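# Hang two metal bars on color-matched rack arms

## Task

Each of the two short metal bars has painted ends of some color; place each bar across the pair of rack arms whose labels (found just above each arm) share that color. When finished, each bar must lie on both arms of its pair with its center between them and stay there without the robot holding it. Then open the grippers and pull the arms away.

## Robot and tools

Robot: two xArm6 arms with parallel grippers, named left_arm and right_arm. The names do not refer to sides of any picture. In the shared scene frame the origin is on the table top midway between the arms, +x points out over the table, +z points up, and left_arm sits on the +y side. Base poses (URDF root link) are: left_arm at (+0.029, +0.229, +0.195) m with quat_wxyz (+0.995, -0.049, +0.001, +0.088); right_arm at (-0.021, -0.219, +0.195) m with quat_wxyz (+0.998, +0.049, +0.008, +0.049). The bases may be tilted. Any mounting plates and the metal frame behind the arms are fixed obstacles; a "too close" message counts a plate and its side of the frame as part of that arm.

Gripper: fingers point along the gripper's +z axis and close along its y axis. end_effector_position is the point between the pads when closed, roughly 2 cm short of the fingertips; closing pushes the tips about 10 mm further along +z. The printed hand position can be off from the true one, more so at long reach.

execute_actions takes "actions": a list holding one action, one wait, or nothing. An empty list ({"actions": []}) commands nothing and just reports the state. An action is {"rows": [[...]], "steps": N} with N from 1 to 15 (default 15); each control step is 1/30 s. Each row is one step's command; if there are fewer rows than steps, the last row repeats. A wait is {"steps": N} with N up to 300; it returns once that many steps have elapsed since the previous result, and your reply time counts toward them. Optional "pictures": true/false controls whether images come back (they do by default). A refused call sends nothing.

Every row has exactly 14 numbers covering both arms, even if one arm stays still: left_arm's six joint targets then its opening, then right_arm's six joint targets then its opening. Joint values are absolute target angles in radians in each arm's own joint space, in the order waist, shoulder, elbow, forearm roll, wrist pitch, wrist roll, using the same numbers that Joint positions prints. Stated ranges: waist -6.283 to 6.283, shoulder -2.059 to 2.094, elbow -3.927 to 0.192, forearm roll -6.283 to 6.283, wrist pitch -1.693 to 3.142, wrist roll -6.283 to 6.283. The real ends may differ by up to 0.010 rad. A call is refused if a target goes over 0.010 rad beyond an end and is further out than the last reported angle. A target beyond the real end is clipped to it, and "joint sent to its limit" may appear (possibly about an earlier action); its absence does not prove more room. Opening is an absolute value from -1 (closed) to +1 (fully open, 0.084 m pad gap).

Motion limits: joint targets move at most 3.14 rad/s, take 0.16 s to reach that from rest, and all joints of an arm are slowed together to arrive at once. Per step a target is held within 0.623 rad of the measured angle, and if targets would move the gripper over 70 mm from its measured position they are scaled back. Between calls the arms keep heading for the last row sent until they have nearly stopped or a step is HELD; after that only a new action moves them further. Fingers still in motion finish moving.

Results: a state line per arm gives end_effector_position (m), end_effector_quat_wxyz and linear/angular velocities in the scene frame. Joint positions and Joint velocities list each arm's six joints (rad, rad/s) plus the pad gap (m, m/s). grip_measured is the measured opening on the command scale. Joint torques are total drive output with per-arm offset, scale and noise; they are nonzero even in free air. "joint command not followed" means the clearance check altered or blocked some joint targets; the rest of the row still ran. HELD marks steps on which your row was partly or wholly not sent.

Gripping: to hold something, keep commanding an opening well under grip_measured; the bigger the gap, the harder the squeeze (about 24 N per pad at most for items up to about 6 cm wide). Commanding -1 gives full force; resending the read grip_measured holds lightly and wider parts may slip. Fast closes can hit harder.

Hazards: a contact torque reaching a joint's load limit (waist 47, shoulder 47, elbow 28.2, forearm roll 28.2, wrist pitch 18.8, wrist roll 18.8 N m, load included) causes a TORQUE FAULT: the arm backs off a bit, freezes 10 s and drops the rest of the call. Holding loads heats motors; MOTOR HOT appears from 65 °C and at 80 °C an OVER-TEMPERATURE FAULT brakes that arm until it cools. Avoid arm-to-arm collisions or pressing, dropping or slamming bars, hard pushes, and anything leaving the table, which fails the job. Brief outside tugs on held parts or loose objects can happen. The simulation keeps running while you reply; faster, smoother, low-effort motion is preferred.

zoom_image: {"camera": one of cam_head_left, cam_head_right, cam_left_wrist, cam_right_wrist, "region": [x0, y0, x1, y1]} in pixels of that camera's latest 504x504 image, top-left origin, region at most 504 by 504. Wrist camera frame wrist_camera_optical: +z forward, +x image right, +y image down.

read_manual: optional "section" (only "licences"); returns URDF licence text, no motion.

finished_scene: {"scene": current scene number}; ends and grades that scene irreversibly and reports success, then gives the next task if any. Finish only after releasing and retreating with both bars resting stably.

Each tool is called after "Request:" as name([rows], argument=value, ...), one row to a line, values as JSON.

## Session

Request:
execute_actions(actions=[])

Scene clock: 0.00 s of 7200.00 s.
left_arm: end_effector_position=(+0.4184, +0.3702, +0.2257) grip_measured=+1.00 end_effector_quat_wxyz=(-0.034, +0.920, +0.083, +0.382) end_effector_velocity=(+0.000, -0.000, +0.000) end_effector_angular_velocity=(+0.000, -0.000, -0.001) | right_arm: end_effector_position=(+0.3933, -0.2490, +0.2260) grip_measured=+1.00 end_effector_quat_wxyz=(-0.020, +0.922, +0.045, +0.383) end_effector_velocity=(+0.000, -0.000, -0.000) end_effector_angular_velocity=(-0.000, +0.000, -0.000)
Joint positions: left_arm=[ 0.24   0.373 -0.227  0.127 -0.947  0.161  0.084] | right_arm=[-0.237  0.374 -0.231 -0.127 -0.946 -0.159  0.084]
Joint velocities: left_arm=[-0.001 -0.    -0.    -0.     0.    -0.    -0.   ] | right_arm=[-0.  0. -0.  0.  0.  0.  0.]
Joint torques (N m, as the arm reports them, + toward a larger angle): no reading

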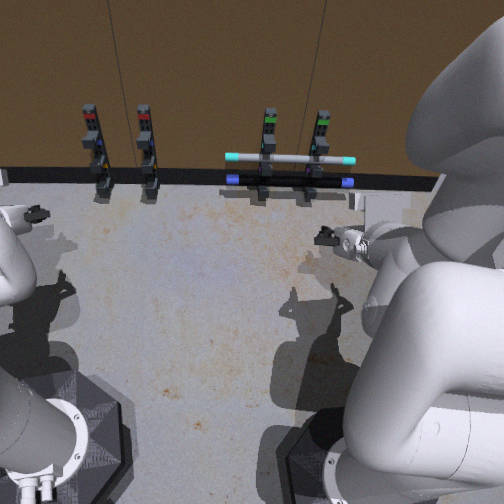

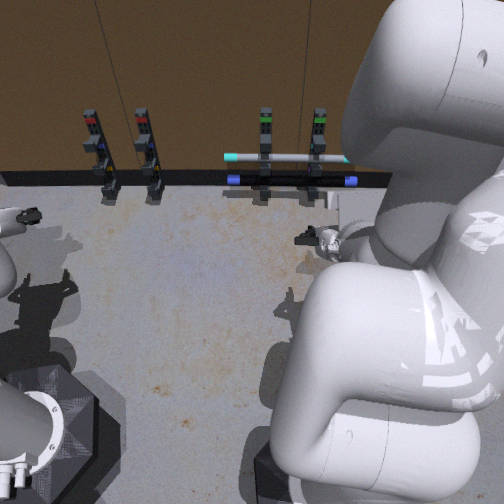

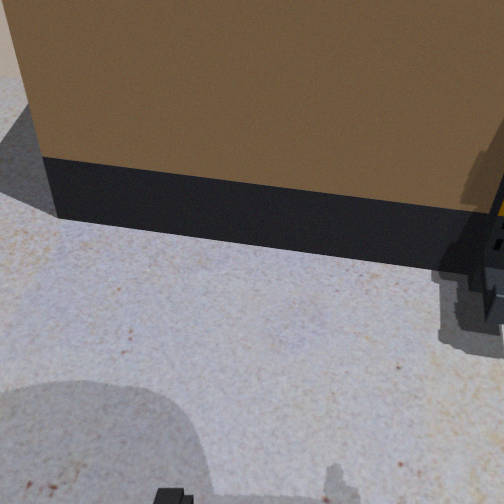

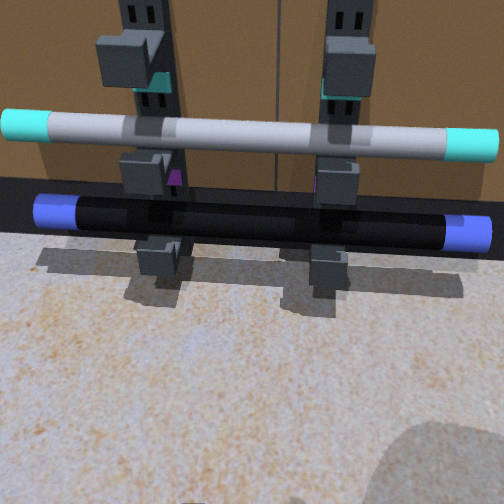

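Request:
zoom_image(camera="cam_head_left", region=[60, 90, 380, 210])

Region (60, 90, 380, 210) of cam_head_left's 504x504 image, scaled by 1.575, with more detail than that image has; it fills the top 189 rows of this view, and the rest is white.

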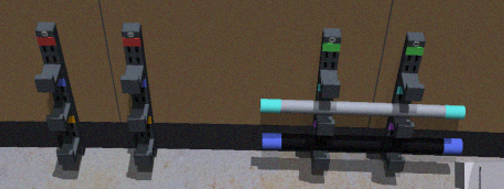

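Request:
execute_actions([
  {"rows":[[-0.6,0.373,-0.227,0,-0.947,1.57,1,-0.237,0.374,-0.231,-0.127,-0.946,-0.159,1]],"steps":15},
], pictures=false)

Request:
execute_actions([
  {"steps":20},
])

Scene clock: 21.60 s of 7200.00 s.
left_arm: end_effector_position=(+0.4426, +0.2192, +0.2406) grip_measured=+1.00 end_effector_quat_wxyz=(-0.057, +0.876, -0.271, +0.394) end_effector_velocity=(-0.011, -0.349, +0.034) end_effector_angular_velocity=(+0.849, -0.208, -1.578) | right_arm: end_effector_position=(+0.3935, -0.2490, +0.2261) grip_measured=+1.00 end_effector_quat_wxyz=(-0.020, +0.922, +0.045, +0.383) end_effector_velocity=(-0.000, +0.000, -0.000) end_effector_angular_velocity=(+0.000, +0.001, +0.001)
Joint positions: left_arm=[-0.175  0.373 -0.227  0.058 -0.947  0.59   0.084] | right_arm=[-0.237  0.374 -0.231 -0.127 -0.946 -0.159  0.084]
Joint velocities: left_arm=[-0.923 -0.     0.001 -0.125  0.     1.146 -0.   ] | right_arm=[-0.     0.001  0.    -0.001 -0.    -0.     0.   ]
Joint torques (N m, as the arm reports them, + toward a larger angle): left_arm=[-1.47 -9.83 -5.36  1.34 -2.1   0.46] | right_arm=[  1.12 -17.24  -5.49  -0.46  -2.1   -0.99]
Steps of this call (steps 1 to 90: nothing new was sent; then 18.10 s passed at rest; steps 91 to 105: all 15 steps of this action). Readings (joint positions):
91: left_arm=[0.240 0.373 -0.227 0.127 -0.947 0.161] | right_arm=[-0.237 0.374 -0.231 -0.127 -0.946 -0.159]
92: left_arm=[0.236 0.373 -0.227 0.125 -0.947 0.165] | right_arm=[-0.237 0.374 -0.231 -0.127 -0.946 -0.159]
94: left_arm=[0.192 0.373 -0.227 0.116 -0.947 0.212] | right_arm=[-0.237 0.374 -0.231 -0.127 -0.946 -0.159]
98: left_arm=[0.048 0.373 -0.227 0.090 -0.947 0.353] | right_arm=[-0.237 0.374 -0.231 -0.127 -0.946 -0.159]
105: the state above

Scene clock: 22.27 s of 7200.00 s.
left_arm: end_effector_position=(+0.4069, +0.0652, +0.2554) grip_measured=+1.00 end_effector_quat_wxyz=(+0.187, -0.516, +0.751, -0.368) end_effector_velocity=(-0.006, -0.014, +0.002) end_effector_angular_velocity=(+0.113, -0.067, -0.147) | right_arm: end_effector_position=(+0.3935, -0.2490, +0.2261) grip_measured=+1.00 end_effector_quat_wxyz=(-0.020, +0.922, +0.045, +0.383) end_effector_velocity=(+0.001, -0.000, +0.001) end_effector_angular_velocity=(-0.000, -0.002, -0.001)
Joint positions: left_arm=[-0.596  0.373 -0.227  0.    -0.947  1.556  0.084] | right_arm=[-0.237  0.374 -0.231 -0.127 -0.946 -0.159  0.084]
Joint velocities: left_arm=[-0.043 -0.    -0.001 -0.009 -0.     0.171  0.   ] | right_arm=[ 0.    -0.002 -0.     0.     0.     0.    -0.   ]
Joint torques (N m, as the arm reports them, + toward a larger angle): left_arm=[ -0.12 -10.61  -5.89   0.67  -1.75   0.07] | right_arm=[  1.47 -16.3   -5.66  -0.35  -1.98  -0.53]
Steps of this call (steps 1 to 20: the robot went on to your last target). Readings (joint positions):
1: left_arm=[-0.206 0.373 -0.227 0.054 -0.947 0.629] | right_arm=[-0.237 0.374 -0.231 -0.127 -0.946 -0.159]
2: left_arm=[-0.236 0.373 -0.227 0.050 -0.947 0.671] | right_arm=[-0.237 0.374 -0.231 -0.127 -0.946 -0.159]
4: left_arm=[-0.296 0.373 -0.227 0.041 -0.947 0.763] | right_arm=[-0.237 0.374 -0.231 -0.127 -0.946 -0.159]
8: left_arm=[-0.411 0.373 -0.227 0.026 -0.947 0.987] | right_arm=[-0.237 0.374 -0.231 -0.127 -0.946 -0.159]
20: the state above

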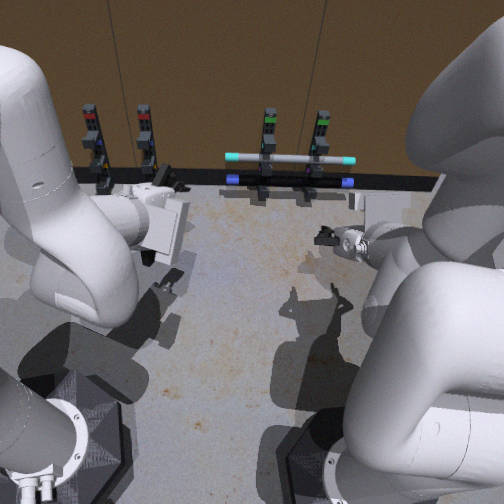

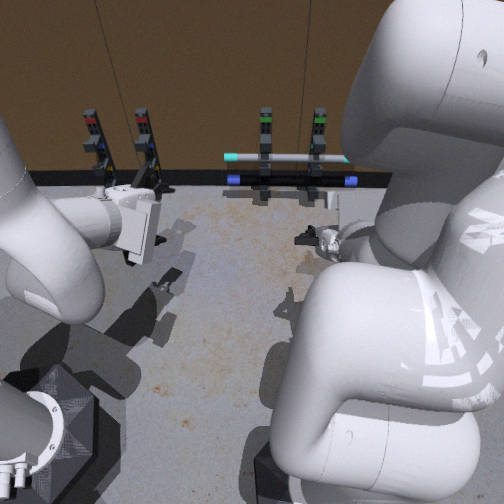

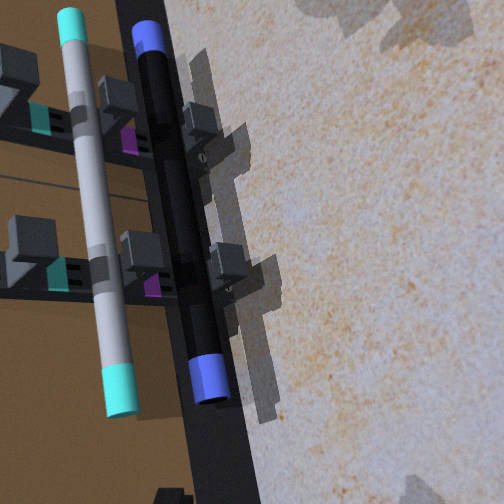

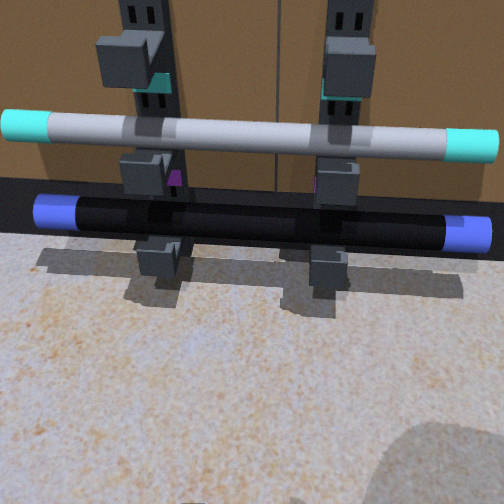

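Request:
execute_actions([
  {"rows":[[-0.65,0.75,-0.5,0,-1.25,1.57,1,-0.237,0.374,-0.231,-0.127,-0.946,-0.159,1]],"steps":15},
], pictures=false)

Request:
execute_actions([
  {"steps":20},
])

Scene clock: 31.63 s of 7200.00 s.
left_arm: end_effector_position=(+0.4523, +0.0151, +0.2348) grip_measured=+1.00 end_effector_quat_wxyz=(+0.229, -0.469, +0.727, -0.445) end_effector_velocity=(+0.012, -0.008, +0.008) end_effector_angular_velocity=(-0.030, -0.061, +0.002) | right_arm: end_effector_position=(+0.3935, -0.2490, +0.2261) grip_measured=+1.00 end_effector_quat_wxyz=(-0.020, +0.922, +0.045, +0.383) end_effector_velocity=(+0.000, -0.000, +0.001) end_effector_angular_velocity=(-0.000, -0.002, -0.000)
Joint positions: left_arm=[-0.649  0.744 -0.495 -0.    -1.245  1.57   0.084] | right_arm=[-0.237  0.374 -0.231 -0.127 -0.946 -0.159  0.084]
Joint velocities: left_arm=[-0.006  0.042 -0.049 -0.002 -0.06   0.     0.   ] | right_arm=[ 0.    -0.002  0.     0.    -0.     0.     0.   ]
Joint torques (N m, as the arm reports them, + toward a larger angle): left_arm=[ -1.84 -13.7   -4.44   0.89  -2.13   0.54] | right_arm=[  0.9  -16.65  -5.59  -0.66  -2.07  -0.52]
Steps of this call (steps 1 to 30: the robot went on to your last target; steps 31 to 90: nothing new was sent; then 5.87 s passed at rest; steps 91 to 105: all 15 steps of this action). Readings (joint positions):
91: left_arm=[-0.600 0.373 -0.227 -0.000 -0.947 1.570] | right_arm=[-0.237 0.374 -0.231 -0.127 -0.946 -0.159]
92: left_arm=[-0.600 0.376 -0.230 -0.000 -0.951 1.570] | right_arm=[-0.237 0.374 -0.231 -0.127 -0.946 -0.159]
94: left_arm=[-0.606 0.421 -0.263 -0.000 -0.991 1.570] | right_arm=[-0.237 0.374 -0.231 -0.127 -0.946 -0.159]
98: left_arm=[-0.636 0.641 -0.422 0.000 -1.160 1.570] | right_arm=[-0.237 0.374 -0.231 -0.127 -0.946 -0.159]
105: the state above

Scene clock: 32.30 s of 7200.00 s.
left_arm: end_effector_position=(+0.4530, +0.0143, +0.2345) grip_measured=+1.00 end_effector_quat_wxyz=(+0.229, -0.469, +0.727, -0.447) end_effector_velocity=(-0.000, -0.000, -0.000) end_effector_angular_velocity=(-0.000, +0.000, -0.002) | right_arm: end_effector_position=(+0.3935, -0.2490, +0.2261) grip_measured=+1.00 end_effector_quat_wxyz=(-0.020, +0.922, +0.045, +0.383) end_effector_velocity=(-0.000, +0.000, -0.000) end_effector_angular_velocity=(+0.000, +0.001, +0.001)
Joint positions: left_arm=[-0.65   0.75  -0.5   -0.    -1.25   1.57   0.084] | right_arm=[-0.237  0.374 -0.231 -0.127 -0.946 -0.159  0.084]
Joint velocities: left_arm=[-0.     0.001 -0.     0.002 -0.     0.    -0.   ] | right_arm=[-0.     0.001  0.    -0.001  0.     0.     0.   ]
Joint torques (N m, as the arm reports them, + toward a larger angle): left_arm=[ -1.44 -13.02  -4.39   0.27  -1.82   0.33] | right_arm=[  1.3  -16.7   -5.36  -0.21  -1.92  -0.52]
Steps of this call (steps 1 to 15: the robot went on to your last target; steps 16 to 20: nothing new was sent). Readings (joint positions):
1: left_arm=[-0.649 0.745 -0.497 -0.000 -1.247 1.570] | right_arm=[-0.237 0.374 -0.231 -0.127 -0.946 -0.159]
2: left_arm=[-0.650 0.746 -0.498 -0.000 -1.248 1.570] | right_arm=[-0.237 0.374 -0.231 -0.127 -0.946 -0.159]
4: left_arm=[-0.650 0.747 -0.499 -0.000 -1.249 1.570] | right_arm=[-0.237 0.374 -0.231 -0.127 -0.946 -0.159]
8: left_arm=[-0.650 0.749 -0.499 -0.000 -1.250 1.570] | right_arm=[-0.237 0.374 -0.231 -0.127 -0.946 -0.159]
20: the state above
All arms were judged still, so your last target was given up. Only a new action makes them travel on or press farther. Fingers that are still opening or closing keep moving.

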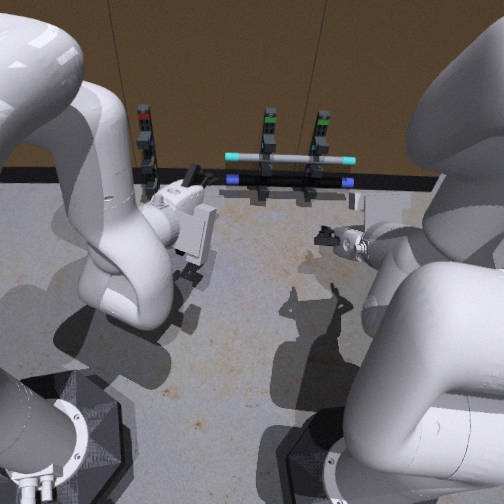

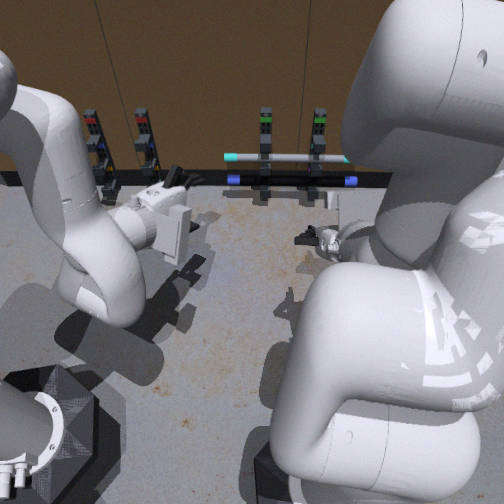

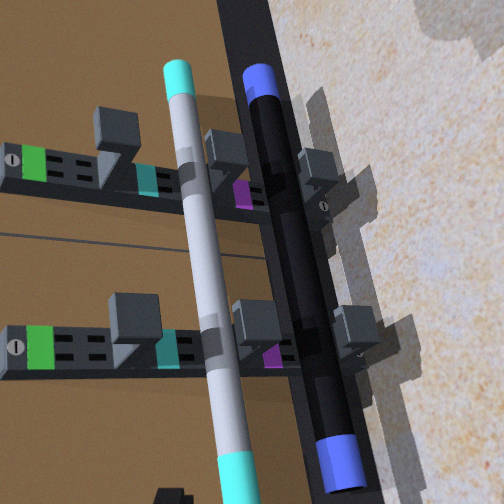

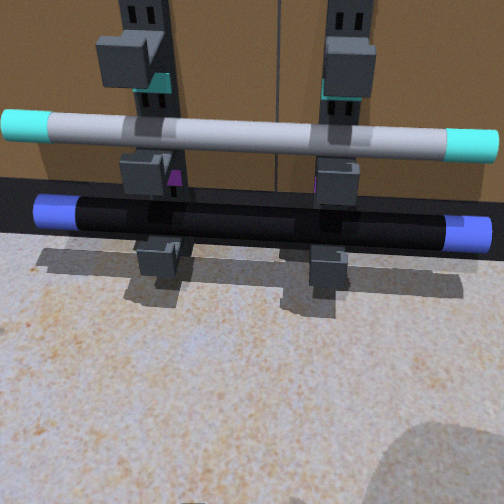

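Request:
execute_actions([
  {"rows":[[-0.65,1.05,-0.75,0,-1.4,1.57,1,-0.237,0.374,-0.231,-0.127,-0.946,-0.159,1]],"steps":15},
], pictures=false)

Request:
execute_actions([
  {"steps":15},
])

Scene clock: 36.87 s of 7200.00 s.
left_arm: end_effector_position=(+0.4787, -0.0034, +0.1871) grip_measured=+1.00 end_effector_quat_wxyz=(+0.252, -0.457, +0.704, -0.482) end_effector_velocity=(+0.009, -0.003, +0.002) end_effector_angular_velocity=(-0.018, -0.035, +0.006) | right_arm: end_effector_position=(+0.3935, -0.2490, +0.2261) grip_measured=+1.00 end_effector_quat_wxyz=(-0.020, +0.922, +0.045, +0.383) end_effector_velocity=(+0.000, -0.000, +0.000) end_effector_angular_velocity=(-0.000, -0.000, +0.000)
Joint positions: left_arm=[-0.65   1.045 -0.746  0.    -1.398  1.57   0.084] | right_arm=[-0.237  0.374 -0.231 -0.127 -0.946 -0.159  0.084]
Joint velocities: left_arm=[ 0.002  0.029 -0.042 -0.001 -0.028 -0.     0.   ] | right_arm=[-0. -0. -0. -0. -0.  0. -0.]
Joint torques (N m, as the arm reports them, + toward a larger angle): left_arm=[ -1.9  -15.17  -3.32   0.74  -2.12   0.51] | right_arm=[  1.55 -16.84  -5.61  -0.2   -2.1   -0.9 ]
Steps of this call (steps 1 to 90: nothing new was sent; then 1.07 s passed at rest; steps 91 to 105: all 15 steps of this action). Readings (joint positions):
91: left_arm=[-0.650 0.750 -0.500 0.000 -1.250 1.570] | right_arm=[-0.237 0.374 -0.231 -0.127 -0.946 -0.159]
92: left_arm=[-0.650 0.753 -0.503 0.000 -1.253 1.570] | right_arm=[-0.237 0.374 -0.231 -0.127 -0.946 -0.159]
94: left_arm=[-0.650 0.797 -0.543 0.000 -1.278 1.570] | right_arm=[-0.237 0.374 -0.231 -0.127 -0.946 -0.159]
98: left_arm=[-0.650 0.980 -0.690 -0.000 -1.362 1.570] | right_arm=[-0.237 0.374 -0.231 -0.127 -0.946 -0.159]
105: the state above

Scene clock: 37.37 s of 7200.00 s.
left_arm: end_effector_position=(+0.4788, -0.0036, +0.1862) grip_measured=+1.00 end_effector_quat_wxyz=(+0.252, -0.457, +0.703, -0.483) end_effector_velocity=(-0.000, +0.000, -0.001) end_effector_angular_velocity=(+0.001, +0.001, +0.001) | right_arm: end_effector_position=(+0.3935, -0.2490, +0.2261) grip_measured=+1.00 end_effector_quat_wxyz=(-0.020, +0.922, +0.045, +0.383) end_effector_velocity=(+0.000, +0.000, -0.000) end_effector_angular_velocity=(+0.000, -0.000, +0.000)
Joint positions: left_arm=[-0.65   1.05  -0.75   0.    -1.4    1.57   0.084] | right_arm=[-0.237  0.374 -0.231 -0.127 -0.946 -0.159  0.084]
Joint velocities: left_arm=[ 0.     0.002 -0.    -0.001 -0.     0.    -0.   ] | right_arm=[ 0.  0. -0. -0.  0.  0.  0.]
Joint torques (N m, as the arm reports them, + toward a larger angle): left_arm=[ -1.4  -14.47  -3.79   0.95  -1.65   0.45] | right_arm=[  0.84 -16.4   -5.52   0.17  -2.08  -0.92]
Steps of this call (steps 1 to 15: the robot went on to your last target). Readings (joint positions):
1: left_arm=[-0.650 1.046 -0.747 0.000 -1.399 1.570] | right_arm=[-0.237 0.374 -0.231 -0.127 -0.946 -0.159]
2: left_arm=[-0.650 1.047 -0.748 0.000 -1.399 1.570] | right_arm=[-0.237 0.374 -0.231 -0.127 -0.946 -0.159]
4: left_arm=[-0.650 1.048 -0.749 0.000 -1.400 1.570] | right_arm=[-0.237 0.374 -0.231 -0.127 -0.946 -0.159]
8: left_arm=[-0.650 1.049 -0.750 0.000 -1.400 1.570] | right_arm=[-0.237 0.374 -0.231 -0.127 -0.946 -0.159]
15: the state above
All arms were judged still, so your last target was given up. Only a new action makes them travel on or press farther. Fingers that are still opening or closing keep moving.

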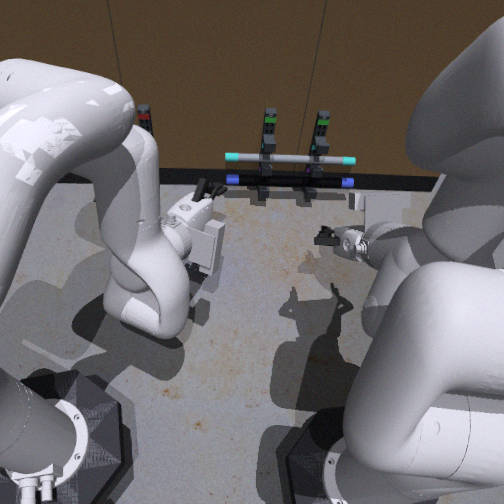

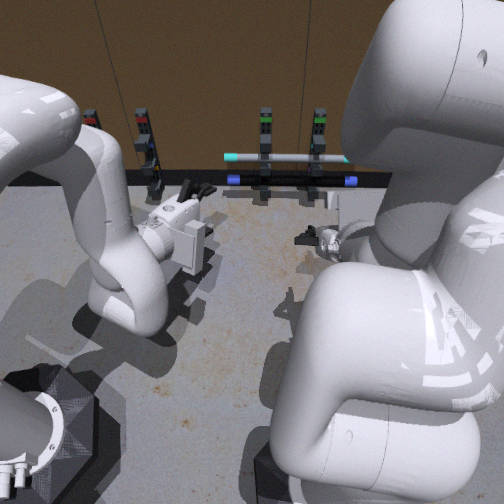

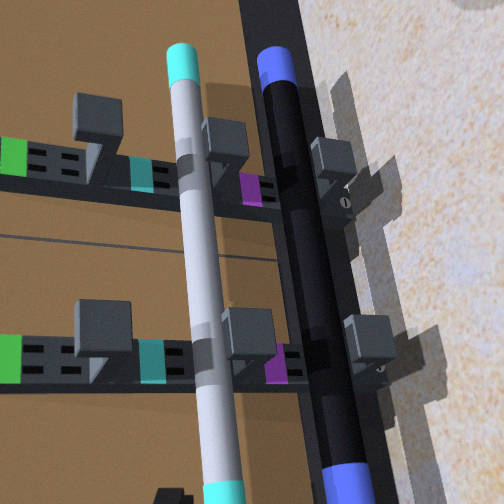

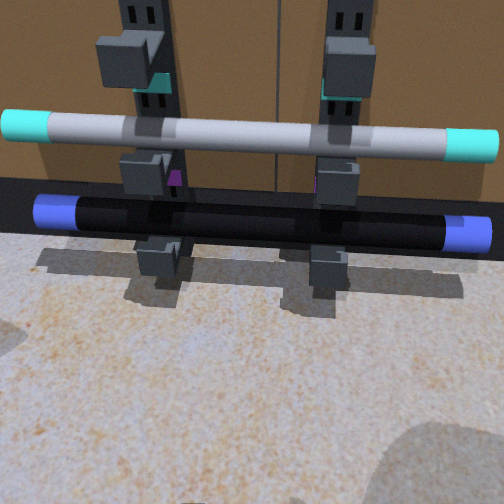

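Request:
execute_actions([
  {"rows":[[-0.65,1.3,-1.15,0,-1.25,1.57,1,-0.237,0.374,-0.231,-0.127,-0.946,-0.159,1]],"steps":15},
], pictures=false)

Request:
execute_actions([
  {"steps":15},
])

Scene clock: 50.83 s of 7200.00 s.
left_arm: end_effector_position=(+0.5374, -0.0400, +0.1207) grip_measured=+1.00 end_effector_quat_wxyz=(+0.252, -0.457, +0.704, -0.482) end_effector_velocity=(+0.024, -0.014, -0.013) end_effector_angular_velocity=(-0.008, -0.016, +0.002) | right_arm: end_effector_position=(+0.3935, -0.2490, +0.2261) grip_measured=+1.00 end_effector_quat_wxyz=(-0.020, +0.922, +0.045, +0.383) end_effector_velocity=(-0.000, -0.000, -0.000) end_effector_angular_velocity=(-0.000, +0.001, -0.001)
Joint positions: left_arm=[-0.65   1.293 -1.137 -0.    -1.255  1.57   0.084] | right_arm=[-0.237  0.374 -0.231 -0.127 -0.946 -0.159  0.084]
Joint velocities: left_arm=[-0.001  0.072 -0.14  -0.001  0.05   0.     0.   ] | right_arm=[-0.     0.002 -0.001  0.001  0.    -0.     0.   ]
Joint torques (N m, as the arm reports them, + toward a larger angle): left_arm=[ -2.42 -17.31  -5.87   0.59  -2.09  -0.13] | right_arm=[  0.81 -16.92  -5.49  -0.25  -2.1   -0.61]
Steps of this call (steps 1 to 90: nothing new was sent; then 9.97 s passed at rest; steps 91 to 105: all 15 steps of this action). Readings (joint positions):
91: left_arm=[-0.650 1.050 -0.750 0.000 -1.400 1.570] | right_arm=[-0.237 0.374 -0.231 -0.127 -0.946 -0.159]
92: left_arm=[-0.650 1.052 -0.754 0.000 -1.399 1.570] | right_arm=[-0.237 0.374 -0.231 -0.127 -0.946 -0.159]
94: left_arm=[-0.650 1.080 -0.800 0.000 -1.381 1.570] | right_arm=[-0.237 0.374 -0.231 -0.127 -0.946 -0.159]
98: left_arm=[-0.650 1.199 -0.988 -0.000 -1.311 1.570] | right_arm=[-0.237 0.374 -0.231 -0.127 -0.946 -0.159]
105: the state above

Scene clock: 51.33 s of 7200.00 s.
left_arm: end_effector_position=(+0.5395, -0.0412, +0.1192) grip_measured=+1.00 end_effector_quat_wxyz=(+0.252, -0.457, +0.703, -0.483) end_effector_velocity=(+0.000, +0.000, -0.001) end_effector_angular_velocity=(+0.000, +0.000, +0.001) | right_arm: end_effector_position=(+0.3935, -0.2490, +0.2261) grip_measured=+1.00 end_effector_quat_wxyz=(-0.020, +0.922, +0.045, +0.383) end_effector_velocity=(+0.000, +0.000, +0.000) end_effector_angular_velocity=(-0.000, -0.001, +0.001)
Joint positions: left_arm=[-0.65   1.3   -1.15   0.    -1.25   1.57   0.084] | right_arm=[-0.237  0.374 -0.231 -0.127 -0.946 -0.159  0.084]
Joint velocities: left_arm=[-0.     0.002 -0.001 -0.001  0.     0.    -0.   ] | right_arm=[ 0.    -0.001  0.    -0.     0.    -0.     0.   ]
Joint torques (N m, as the arm reports them, + toward a larger angle): left_arm=[ -1.66 -16.87  -5.9    0.92  -1.93   0.4 ] | right_arm=[  1.58 -16.64  -5.49  -0.31  -1.81  -0.51]
Steps of this call (steps 1 to 15: the robot went on to your last target). Readings (joint positions):
1: left_arm=[-0.650 1.295 -1.141 0.000 -1.253 1.570] | right_arm=[-0.237 0.374 -0.231 -0.127 -0.946 -0.159]
2: left_arm=[-0.650 1.296 -1.144 0.000 -1.252 1.570] | right_arm=[-0.237 0.374 -0.231 -0.127 -0.946 -0.159]
4: left_arm=[-0.650 1.298 -1.147 0.000 -1.251 1.570] | right_arm=[-0.237 0.374 -0.231 -0.127 -0.946 -0.159]
8: left_arm=[-0.650 1.299 -1.149 0.000 -1.250 1.570] | right_arm=[-0.237 0.374 -0.231 -0.127 -0.946 -0.159]
15: the state above

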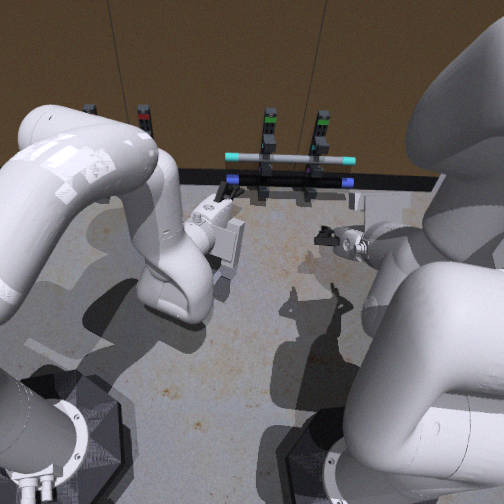

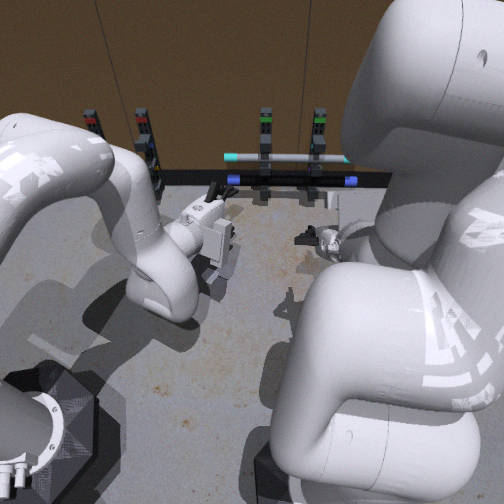

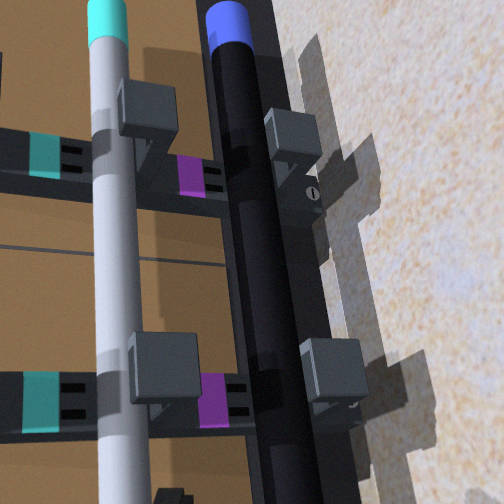

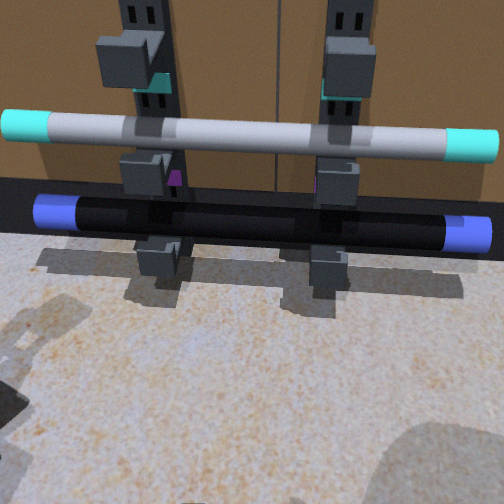

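Request:
execute_actions([
  {"rows":[[-0.68,1.42,-1.42,0,-1.1,1.57,1,-0.237,0.374,-0.231,-0.127,-0.946,-0.159,1]],"steps":15},
], pictures=false)

Request:
execute_actions([
  {"steps":15},
])

Scene clock: 64.67 s of 7200.00 s.
left_arm: end_effector_position=(+0.5773, -0.0836, +0.0967) grip_measured=+1.00 end_effector_quat_wxyz=(+0.246, -0.446, +0.710, -0.487) end_effector_velocity=(+0.006, -0.006, -0.002) end_effector_angular_velocity=(-0.000, -0.001, -0.004) | right_arm: end_effector_position=(+0.3935, -0.2490, +0.2261) grip_measured=+1.00 end_effector_quat_wxyz=(-0.020, +0.922, +0.045, +0.383) end_effector_velocity=(+0.000, -0.000, +0.001) end_effector_angular_velocity=(-0.000, -0.002, -0.000)
Joint positions: left_arm=[-0.68   1.418 -1.416 -0.    -1.102  1.57   0.084] | right_arm=[-0.237  0.374 -0.231 -0.127 -0.946 -0.159  0.084]
Joint velocities: left_arm=[-0.004  0.015 -0.039  0.     0.023 -0.    -0.   ] | right_arm=[ 0.    -0.002 -0.     0.    -0.     0.     0.   ]
Joint torques (N m, as the arm reports them, + toward a larger angle): left_arm=[ -2.07 -18.68  -8.14   0.93  -1.54   0.33] | right_arm=[  0.71 -16.93  -5.03  -0.52  -2.05  -0.54]
Steps of this call (steps 1 to 15: the robot went on to your last target; steps 16 to 90: nothing new was sent; then 9.83 s passed at rest; steps 91 to 105: all 15 steps of this action). Readings (joint positions):
91: left_arm=[-0.650 1.300 -1.150 0.000 -1.250 1.570] | right_arm=[-0.237 0.374 -0.231 -0.127 -0.946 -0.159]
92: left_arm=[-0.650 1.302 -1.154 -0.000 -1.248 1.570] | right_arm=[-0.237 0.374 -0.231 -0.127 -0.946 -0.159]
94: left_arm=[-0.655 1.322 -1.200 -0.000 -1.221 1.570] | right_arm=[-0.237 0.374 -0.231 -0.127 -0.946 -0.159]
98: left_arm=[-0.674 1.393 -1.361 0.000 -1.134 1.570] | right_arm=[-0.237 0.374 -0.231 -0.127 -0.946 -0.159]
105: the state above

Scene clock: 65.17 s of 7200.00 s.
left_arm: end_effector_position=(+0.5779, -0.0843, +0.0965) grip_measured=+1.00 end_effector_quat_wxyz=(+0.246, -0.445, +0.710, -0.487) end_effector_velocity=(-0.000, -0.000, -0.000) end_effector_angular_velocity=(-0.000, +0.000, -0.000) | right_arm: end_effector_position=(+0.3935, -0.2490, +0.2261) grip_measured=+1.00 end_effector_quat_wxyz=(-0.020, +0.922, +0.045, +0.383) end_effector_velocity=(-0.000, +0.000, -0.000) end_effector_angular_velocity=(+0.000, +0.001, +0.000)
Joint positions: left_arm=[-0.68   1.42  -1.42  -0.    -1.1    1.57   0.084] | right_arm=[-0.237  0.374 -0.231 -0.127 -0.946 -0.159  0.084]
Joint velocities: left_arm=[ 0.     0.001 -0.001  0.001  0.    -0.    -0.   ] | right_arm=[-0.     0.     0.    -0.001  0.     0.    -0.   ]
Joint torques (N m, as the arm reports them, + toward a larger angle): left_arm=[ -2.27 -20.12  -8.93   0.57  -1.67   0.69] | right_arm=[  1.58 -17.41  -5.38  -0.24  -1.93  -0.61]
Steps of this call (steps 1 to 15: the robot went on to your last target). Readings (joint positions):
1: left_arm=[-0.680 1.419 -1.417 -0.000 -1.102 1.570] | right_arm=[-0.237 0.374 -0.231 -0.127 -0.946 -0.159]
2: left_arm=[-0.680 1.419 -1.418 -0.000 -1.101 1.570] | right_arm=[-0.237 0.374 -0.231 -0.127 -0.946 -0.159]
4: left_arm=[-0.680 1.419 -1.419 -0.000 -1.101 1.570] | right_arm=[-0.237 0.374 -0.231 -0.127 -0.946 -0.159]
8: left_arm=[-0.680 1.420 -1.420 -0.000 -1.100 1.570] | right_arm=[-0.237 0.374 -0.231 -0.127 -0.946 -0.159]
15: the state above
All arms were judged still, so your last target was given up. Only a new action makes them travel on or press farther. Fingers that are still opening or closing keep moving.

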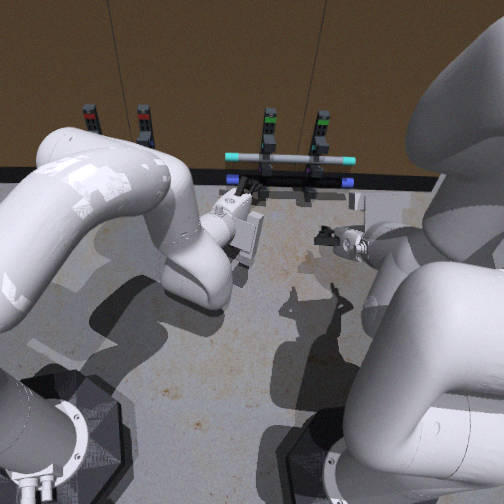

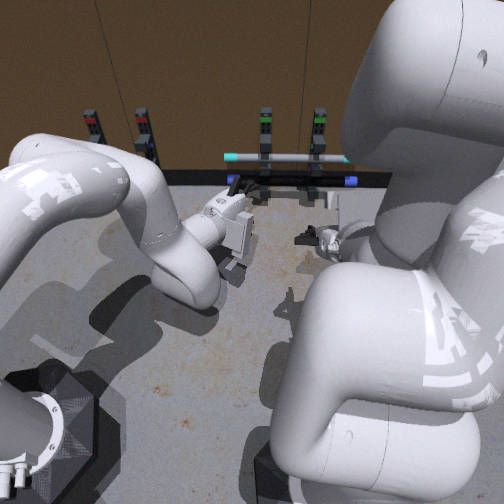

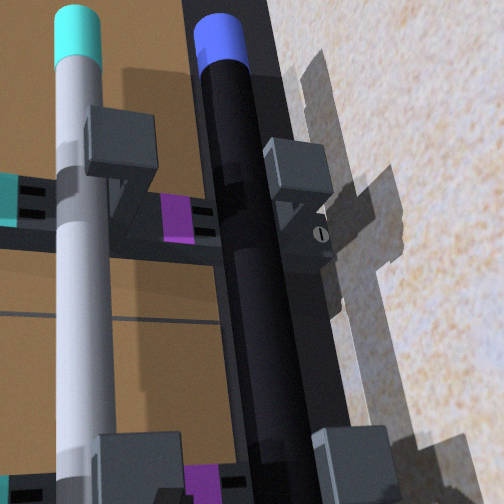

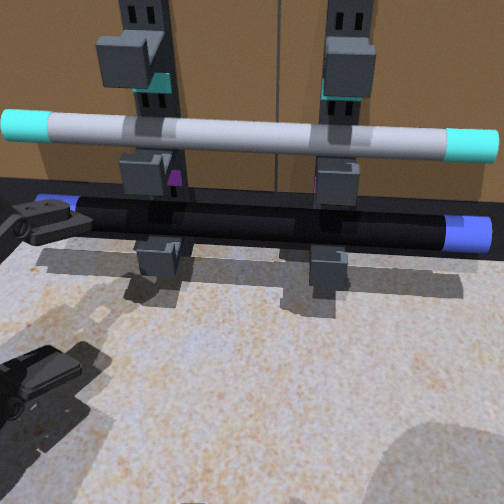

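Request:
execute_actions([
  {"rows":[[-0.68,1.48,-1.555,0,-1.025,1.57,1,-0.237,0.374,-0.231,-0.127,-0.946,-0.159,1]],"steps":15},
], pictures=false)

Request:
execute_actions([
  {"steps":10},
])

Scene clock: 72.90 s of 7200.00 s.
left_arm: end_effector_position=(+0.5989, -0.0969, +0.0874) grip_measured=+1.00 end_effector_quat_wxyz=(+0.246, -0.445, +0.710, -0.487) end_effector_velocity=(+0.003, -0.001, -0.000) end_effector_angular_velocity=(-0.000, -0.001, -0.001) | right_arm: end_effector_position=(+0.3935, -0.2490, +0.2261) grip_measured=+1.00 end_effector_quat_wxyz=(-0.020, +0.922, +0.045, +0.383) end_effector_velocity=(+0.000, -0.000, +0.000) end_effector_angular_velocity=(+0.000, -0.001, -0.000)
Joint positions: left_arm=[-0.68   1.479 -1.553  0.    -1.026  1.57   0.084] | right_arm=[-0.237  0.374 -0.231 -0.127 -0.946 -0.159  0.084]
Joint velocities: left_arm=[ 0.002  0.007 -0.018  0.003  0.01   0.     0.   ] | right_arm=[-0.    -0.001 -0.     0.     0.     0.     0.   ]
Joint torques (N m, as the arm reports them, + toward a larger angle): left_arm=[ -2.53 -19.22  -9.48   0.3   -1.83  -0.22] | right_arm=[  2.29 -16.71  -5.4   -0.23  -1.98  -0.76]
Steps of this call (steps 1 to 90: nothing new was sent; then 4.23 s passed at rest; steps 91 to 105: all 15 steps of this action). Readings (joint positions):
91: left_arm=[-0.680 1.420 -1.420 0.000 -1.100 1.570] | right_arm=[-0.237 0.374 -0.231 -0.127 -0.946 -0.159]
92: left_arm=[-0.680 1.422 -1.424 0.000 -1.098 1.570] | right_arm=[-0.237 0.374 -0.231 -0.127 -0.946 -0.159]
94: left_arm=[-0.680 1.438 -1.461 0.000 -1.076 1.570] | right_arm=[-0.237 0.374 -0.231 -0.127 -0.946 -0.159]
98: left_arm=[-0.680 1.470 -1.533 -0.000 -1.038 1.570] | right_arm=[-0.237 0.374 -0.231 -0.127 -0.946 -0.159]
105: the state above

Scene clock: 73.23 s of 7200.00 s.
left_arm: end_effector_position=(+0.5992, -0.0970, +0.0873) grip_measured=+1.00 end_effector_quat_wxyz=(+0.246, -0.445, +0.710, -0.487) end_effector_velocity=(+0.000, -0.000, -0.000) end_effector_angular_velocity=(+0.000, +0.000, -0.001) | right_arm: end_effector_position=(+0.3935, -0.2490, +0.2261) grip_measured=+1.00 end_effector_quat_wxyz=(-0.020, +0.922, +0.045, +0.383) end_effector_velocity=(+0.000, +0.000, +0.000) end_effector_angular_velocity=(+0.000, -0.000, +0.001)
Joint positions: left_arm=[-0.68   1.48  -1.555  0.    -1.025  1.57   0.084] | right_arm=[-0.237  0.374 -0.231 -0.127 -0.946 -0.159  0.084]
Joint velocities: left_arm=[ 0.     0.    -0.001  0.001  0.001 -0.     0.   ] | right_arm=[ 0. -0. -0. -0. -0. -0. -0.]
Joint torques (N m, as the arm reports them, + toward a larger angle): left_arm=[ -2.21 -19.64 -10.19   0.65  -1.97   0.33] | right_arm=[  1.04 -16.79  -5.15  -0.3   -2.43  -0.53]
Steps of this call (steps 1 to 10: the robot went on to your last target). Readings (joint positions):
1: left_arm=[-0.680 1.479 -1.554 0.000 -1.026 1.570] | right_arm=[-0.237 0.374 -0.231 -0.127 -0.946 -0.159]
2: left_arm=[-0.680 1.480 -1.554 0.000 -1.026 1.570] | right_arm=[-0.237 0.374 -0.231 -0.127 -0.946 -0.159]
4: left_arm=[-0.680 1.480 -1.554 0.000 -1.025 1.570] | right_arm=[-0.237 0.374 -0.231 -0.127 -0.946 -0.159]
8: left_arm=[-0.680 1.480 -1.555 0.000 -1.025 1.570] | right_arm=[-0.237 0.374 -0.231 -0.127 -0.946 -0.159]
10: the state above

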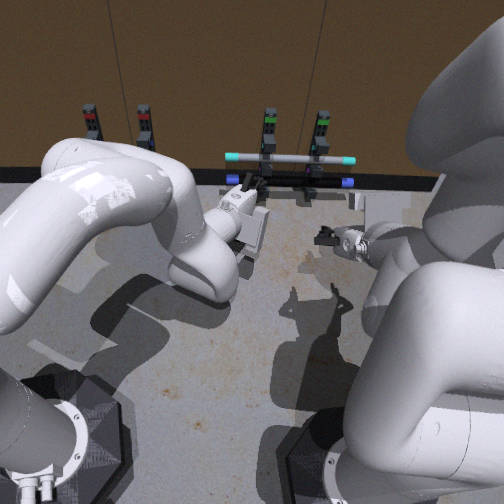

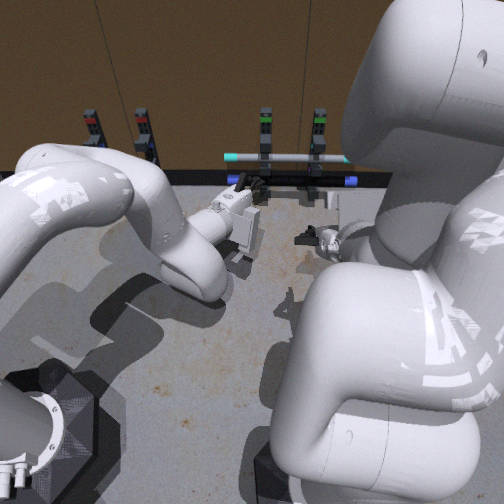

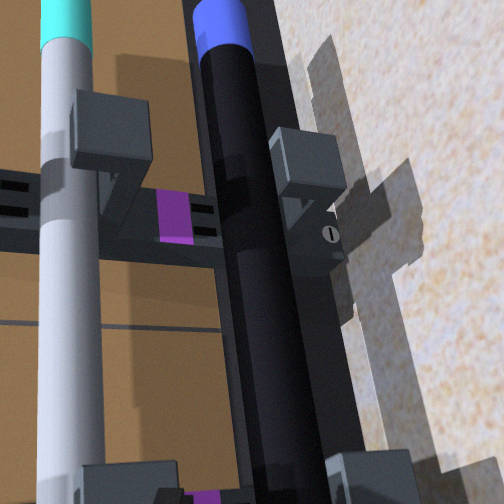

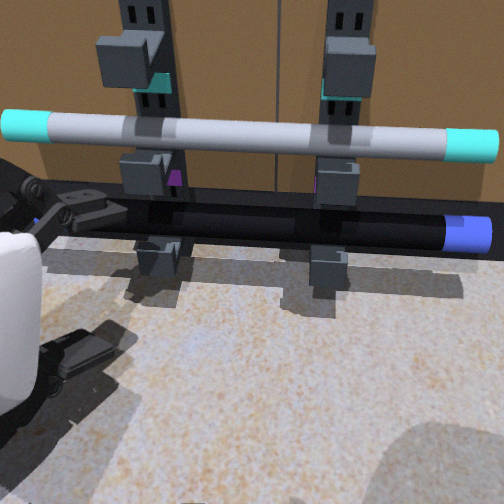

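Close.

Request:
execute_actions([
  {"rows":[[-0.68,1.48,-1.555,0,-1.025,1.57,-1,-0.237,0.374,-0.231,-0.127,-0.946,-0.159,1]],"steps":15},
], pictures=false)

Request:
execute_actions([
  {"steps":15},
], pictures=false)

Request:
execute_actions([
  {"rows":[[-0.68,1.42,-1.52,0,-1.0,1.57,-1,-0.237,0.374,-0.231,-0.127,-0.946,-0.159,1]],"steps":15},
])

Scene clock: 80.13 s of 7200.00 s.
left_arm: end_effector_position=(+0.5993, -0.0970, +0.0873) grip_measured=-1.00 end_effector_quat_wxyz=(+0.246, -0.445, +0.710, -0.487) end_effector_velocity=(+0.000, +0.001, +0.000) end_effector_angular_velocity=(+0.000, -0.000, +0.001) | right_arm: end_effector_position=(+0.3935, -0.2490, +0.2261) grip_measured=+1.00 end_effector_quat_wxyz=(-0.020, +0.922, +0.045, +0.383) end_effector_velocity=(+0.001, -0.000, +0.001) end_effector_angular_velocity=(-0.000, -0.002, +0.000)
Joint positions: left_arm=[-0.68   1.48  -1.555  0.    -1.025  1.57   0.   ] | right_arm=[-0.237  0.374 -0.231 -0.127 -0.946 -0.159  0.084]
Joint velocities: left_arm=[ 0.001 -0.    -0.     0.     0.     0.     0.   ] | right_arm=[-0.    -0.001 -0.    -0.     0.    -0.    -0.   ]
Joint torques (N m, as the arm reports them, + toward a larger angle): left_arm=[ -2.38 -19.89  -9.62   1.15  -1.69   0.07] | right_arm=[  2.09 -17.14  -5.64  -0.22  -1.9   -1.14]
Steps of this call (steps 1 to 15: the robot went on to your last target; steps 16 to 90: nothing new was sent; then 3.40 s passed at rest; steps 91 to 105: all 15 steps of this action). Readings (joint positions):
91: left_arm=[-0.680 1.480 -1.555 0.000 -1.025 1.570] | right_arm=[-0.237 0.374 -0.231 -0.127 -0.946 -0.159]
92: left_arm=[-0.680 1.480 -1.555 0.000 -1.025 1.570] | right_arm=[-0.237 0.374 -0.231 -0.127 -0.946 -0.159]
94: left_arm=[-0.680 1.480 -1.555 -0.000 -1.025 1.570] | right_arm=[-0.237 0.374 -0.231 -0.127 -0.946 -0.159]
98: left_arm=[-0.680 1.480 -1.555 0.000 -1.025 1.570] | right_arm=[-0.237 0.374 -0.231 -0.127 -0.946 -0.159]
105: the state above

Scene clock: 80.63 s of 7200.00 s.
left_arm: end_effector_position=(+0.5993, -0.0970, +0.0873) grip_measured=-1.00 end_effector_quat_wxyz=(+0.246, -0.445, +0.710, -0.487) end_effector_velocity=(+0.000, -0.000, +0.000) end_effector_angular_velocity=(-0.000, -0.000, +0.000) | right_arm: end_effector_position=(+0.3935, -0.2490, +0.2261) grip_measured=+1.00 end_effector_quat_wxyz=(-0.020, +0.922, +0.045, +0.383) end_effector_velocity=(+0.000, -0.000, +0.000) end_effector_angular_velocity=(-0.000, -0.001, -0.000)
Joint positions: left_arm=[-0.68   1.48  -1.555  0.    -1.025  1.57   0.   ] | right_arm=[-0.237  0.374 -0.231 -0.127 -0.946 -0.159  0.084]
Joint velocities: left_arm=[-0.001 -0.    -0.    -0.001  0.     0.     0.   ] | right_arm=[-0.    -0.001 -0.     0.     0.    -0.     0.   ]
Joint torques (N m, as the arm reports them, + toward a larger angle): left_arm=[ -2.18 -19.33 -10.24   0.72  -2.05   0.14] | right_arm=[  1.39 -16.89  -5.28  -0.77  -2.44  -0.5 ]
Steps of this call (steps 1 to 15: the robot went on to your last target). Readings (joint positions):
1: left_arm=[-0.680 1.480 -1.555 -0.000 -1.025 1.570] | right_arm=[-0.237 0.374 -0.231 -0.127 -0.946 -0.159]
2: left_arm=[-0.680 1.480 -1.555 -0.000 -1.025 1.570] | right_arm=[-0.237 0.374 -0.231 -0.127 -0.946 -0.159]
4: left_arm=[-0.680 1.480 -1.555 -0.000 -1.025 1.570] | right_arm=[-0.237 0.374 -0.231 -0.127 -0.946 -0.159]
8: left_arm=[-0.680 1.480 -1.555 -0.000 -1.025 1.570] | right_arm=[-0.237 0.374 -0.231 -0.127 -0.946 -0.159]
15: the state above
All arms were judged still, so your last target was given up. Only a new action makes them travel on or press farther. Fingers that are still opening or closing keep moving.

Scene clock: 81.13 s of 7200.00 s.
left_arm: end_effector_position=(+0.6070, -0.0995, +0.1068) grip_measured=-1.00 end_effector_quat_wxyz=(+0.246, -0.446, +0.710, -0.487) end_effector_velocity=(+0.002, -0.002, +0.004) end_effector_angular_velocity=(-0.002, -0.004, -0.002) | right_arm: end_effector_position=(+0.3935, -0.2490, +0.2261) grip_measured=+1.00 end_effector_quat_wxyz=(-0.020, +0.922, +0.045, +0.383) end_effector_velocity=(-0.000, +0.000, +0.000) end_effector_angular_velocity=(+0.000, -0.000, +0.001)
Joint positions: left_arm=[-0.68   1.421 -1.52   0.    -1.     1.57   0.   ] | right_arm=[-0.237  0.374 -0.231 -0.127 -0.946 -0.159  0.084]
Joint velocities: left_arm=[-0.001 -0.008  0.002  0.002  0.003  0.     0.   ] | right_arm=[ 0.    -0.     0.    -0.001  0.    -0.    -0.   ]
Joint torques (N m, as the arm reports them, + toward a larger angle): left_arm=[ -2.19 -20.18 -10.5    0.75  -1.96   0.06] | right_arm=[  1.72 -16.8   -5.47  -0.57  -1.9   -0.28]
Steps of this call (steps 1 to 15: all 15 steps of this action). Readings (joint positions):
1: left_arm=[-0.680 1.480 -1.555 -0.000 -1.025 1.570] | right_arm=[-0.237 0.374 -0.231 -0.127 -0.946 -0.159]
2: left_arm=[-0.680 1.477 -1.552 -0.000 -1.023 1.570] | right_arm=[-0.237 0.374 -0.231 -0.127 -0.946 -0.159]
4: left_arm=[-0.680 1.459 -1.539 0.000 -1.014 1.570] | right_arm=[-0.237 0.374 -0.231 -0.127 -0.946 -0.159]
8: left_arm=[-0.680 1.426 -1.528 -0.000 -1.004 1.570] | right_arm=[-0.237 0.374 -0.231 -0.127 -0.946 -0.159]
15: the state above

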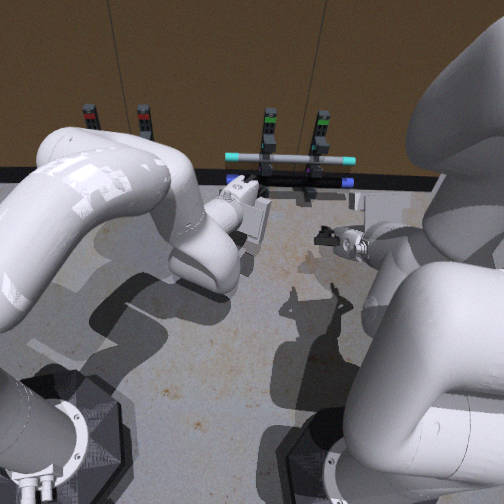

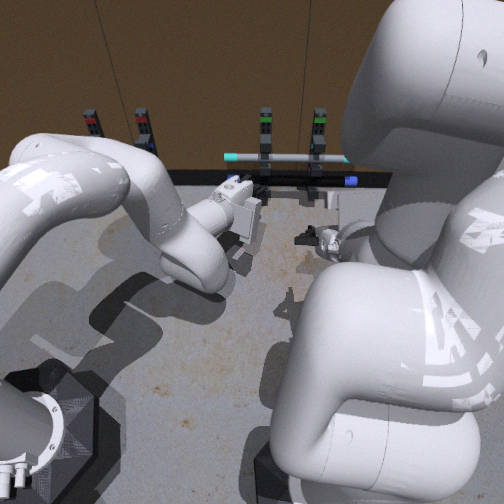

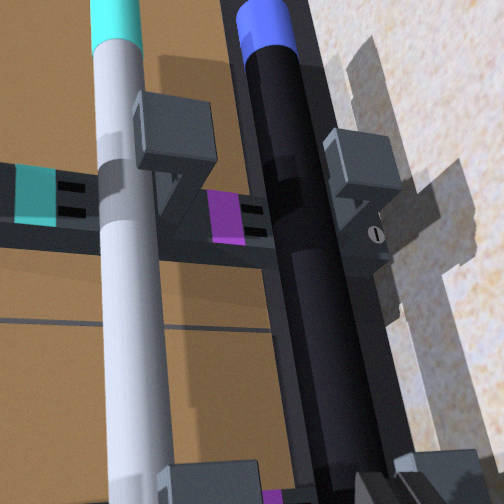

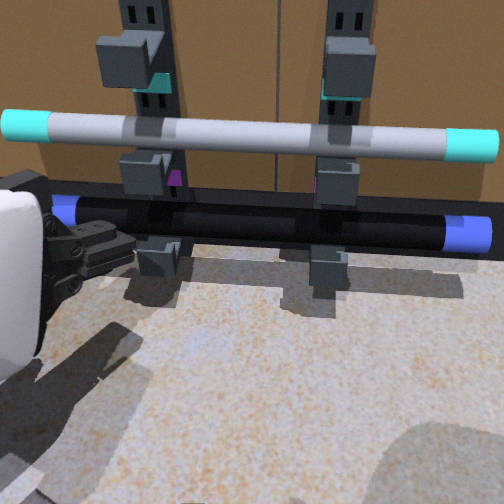

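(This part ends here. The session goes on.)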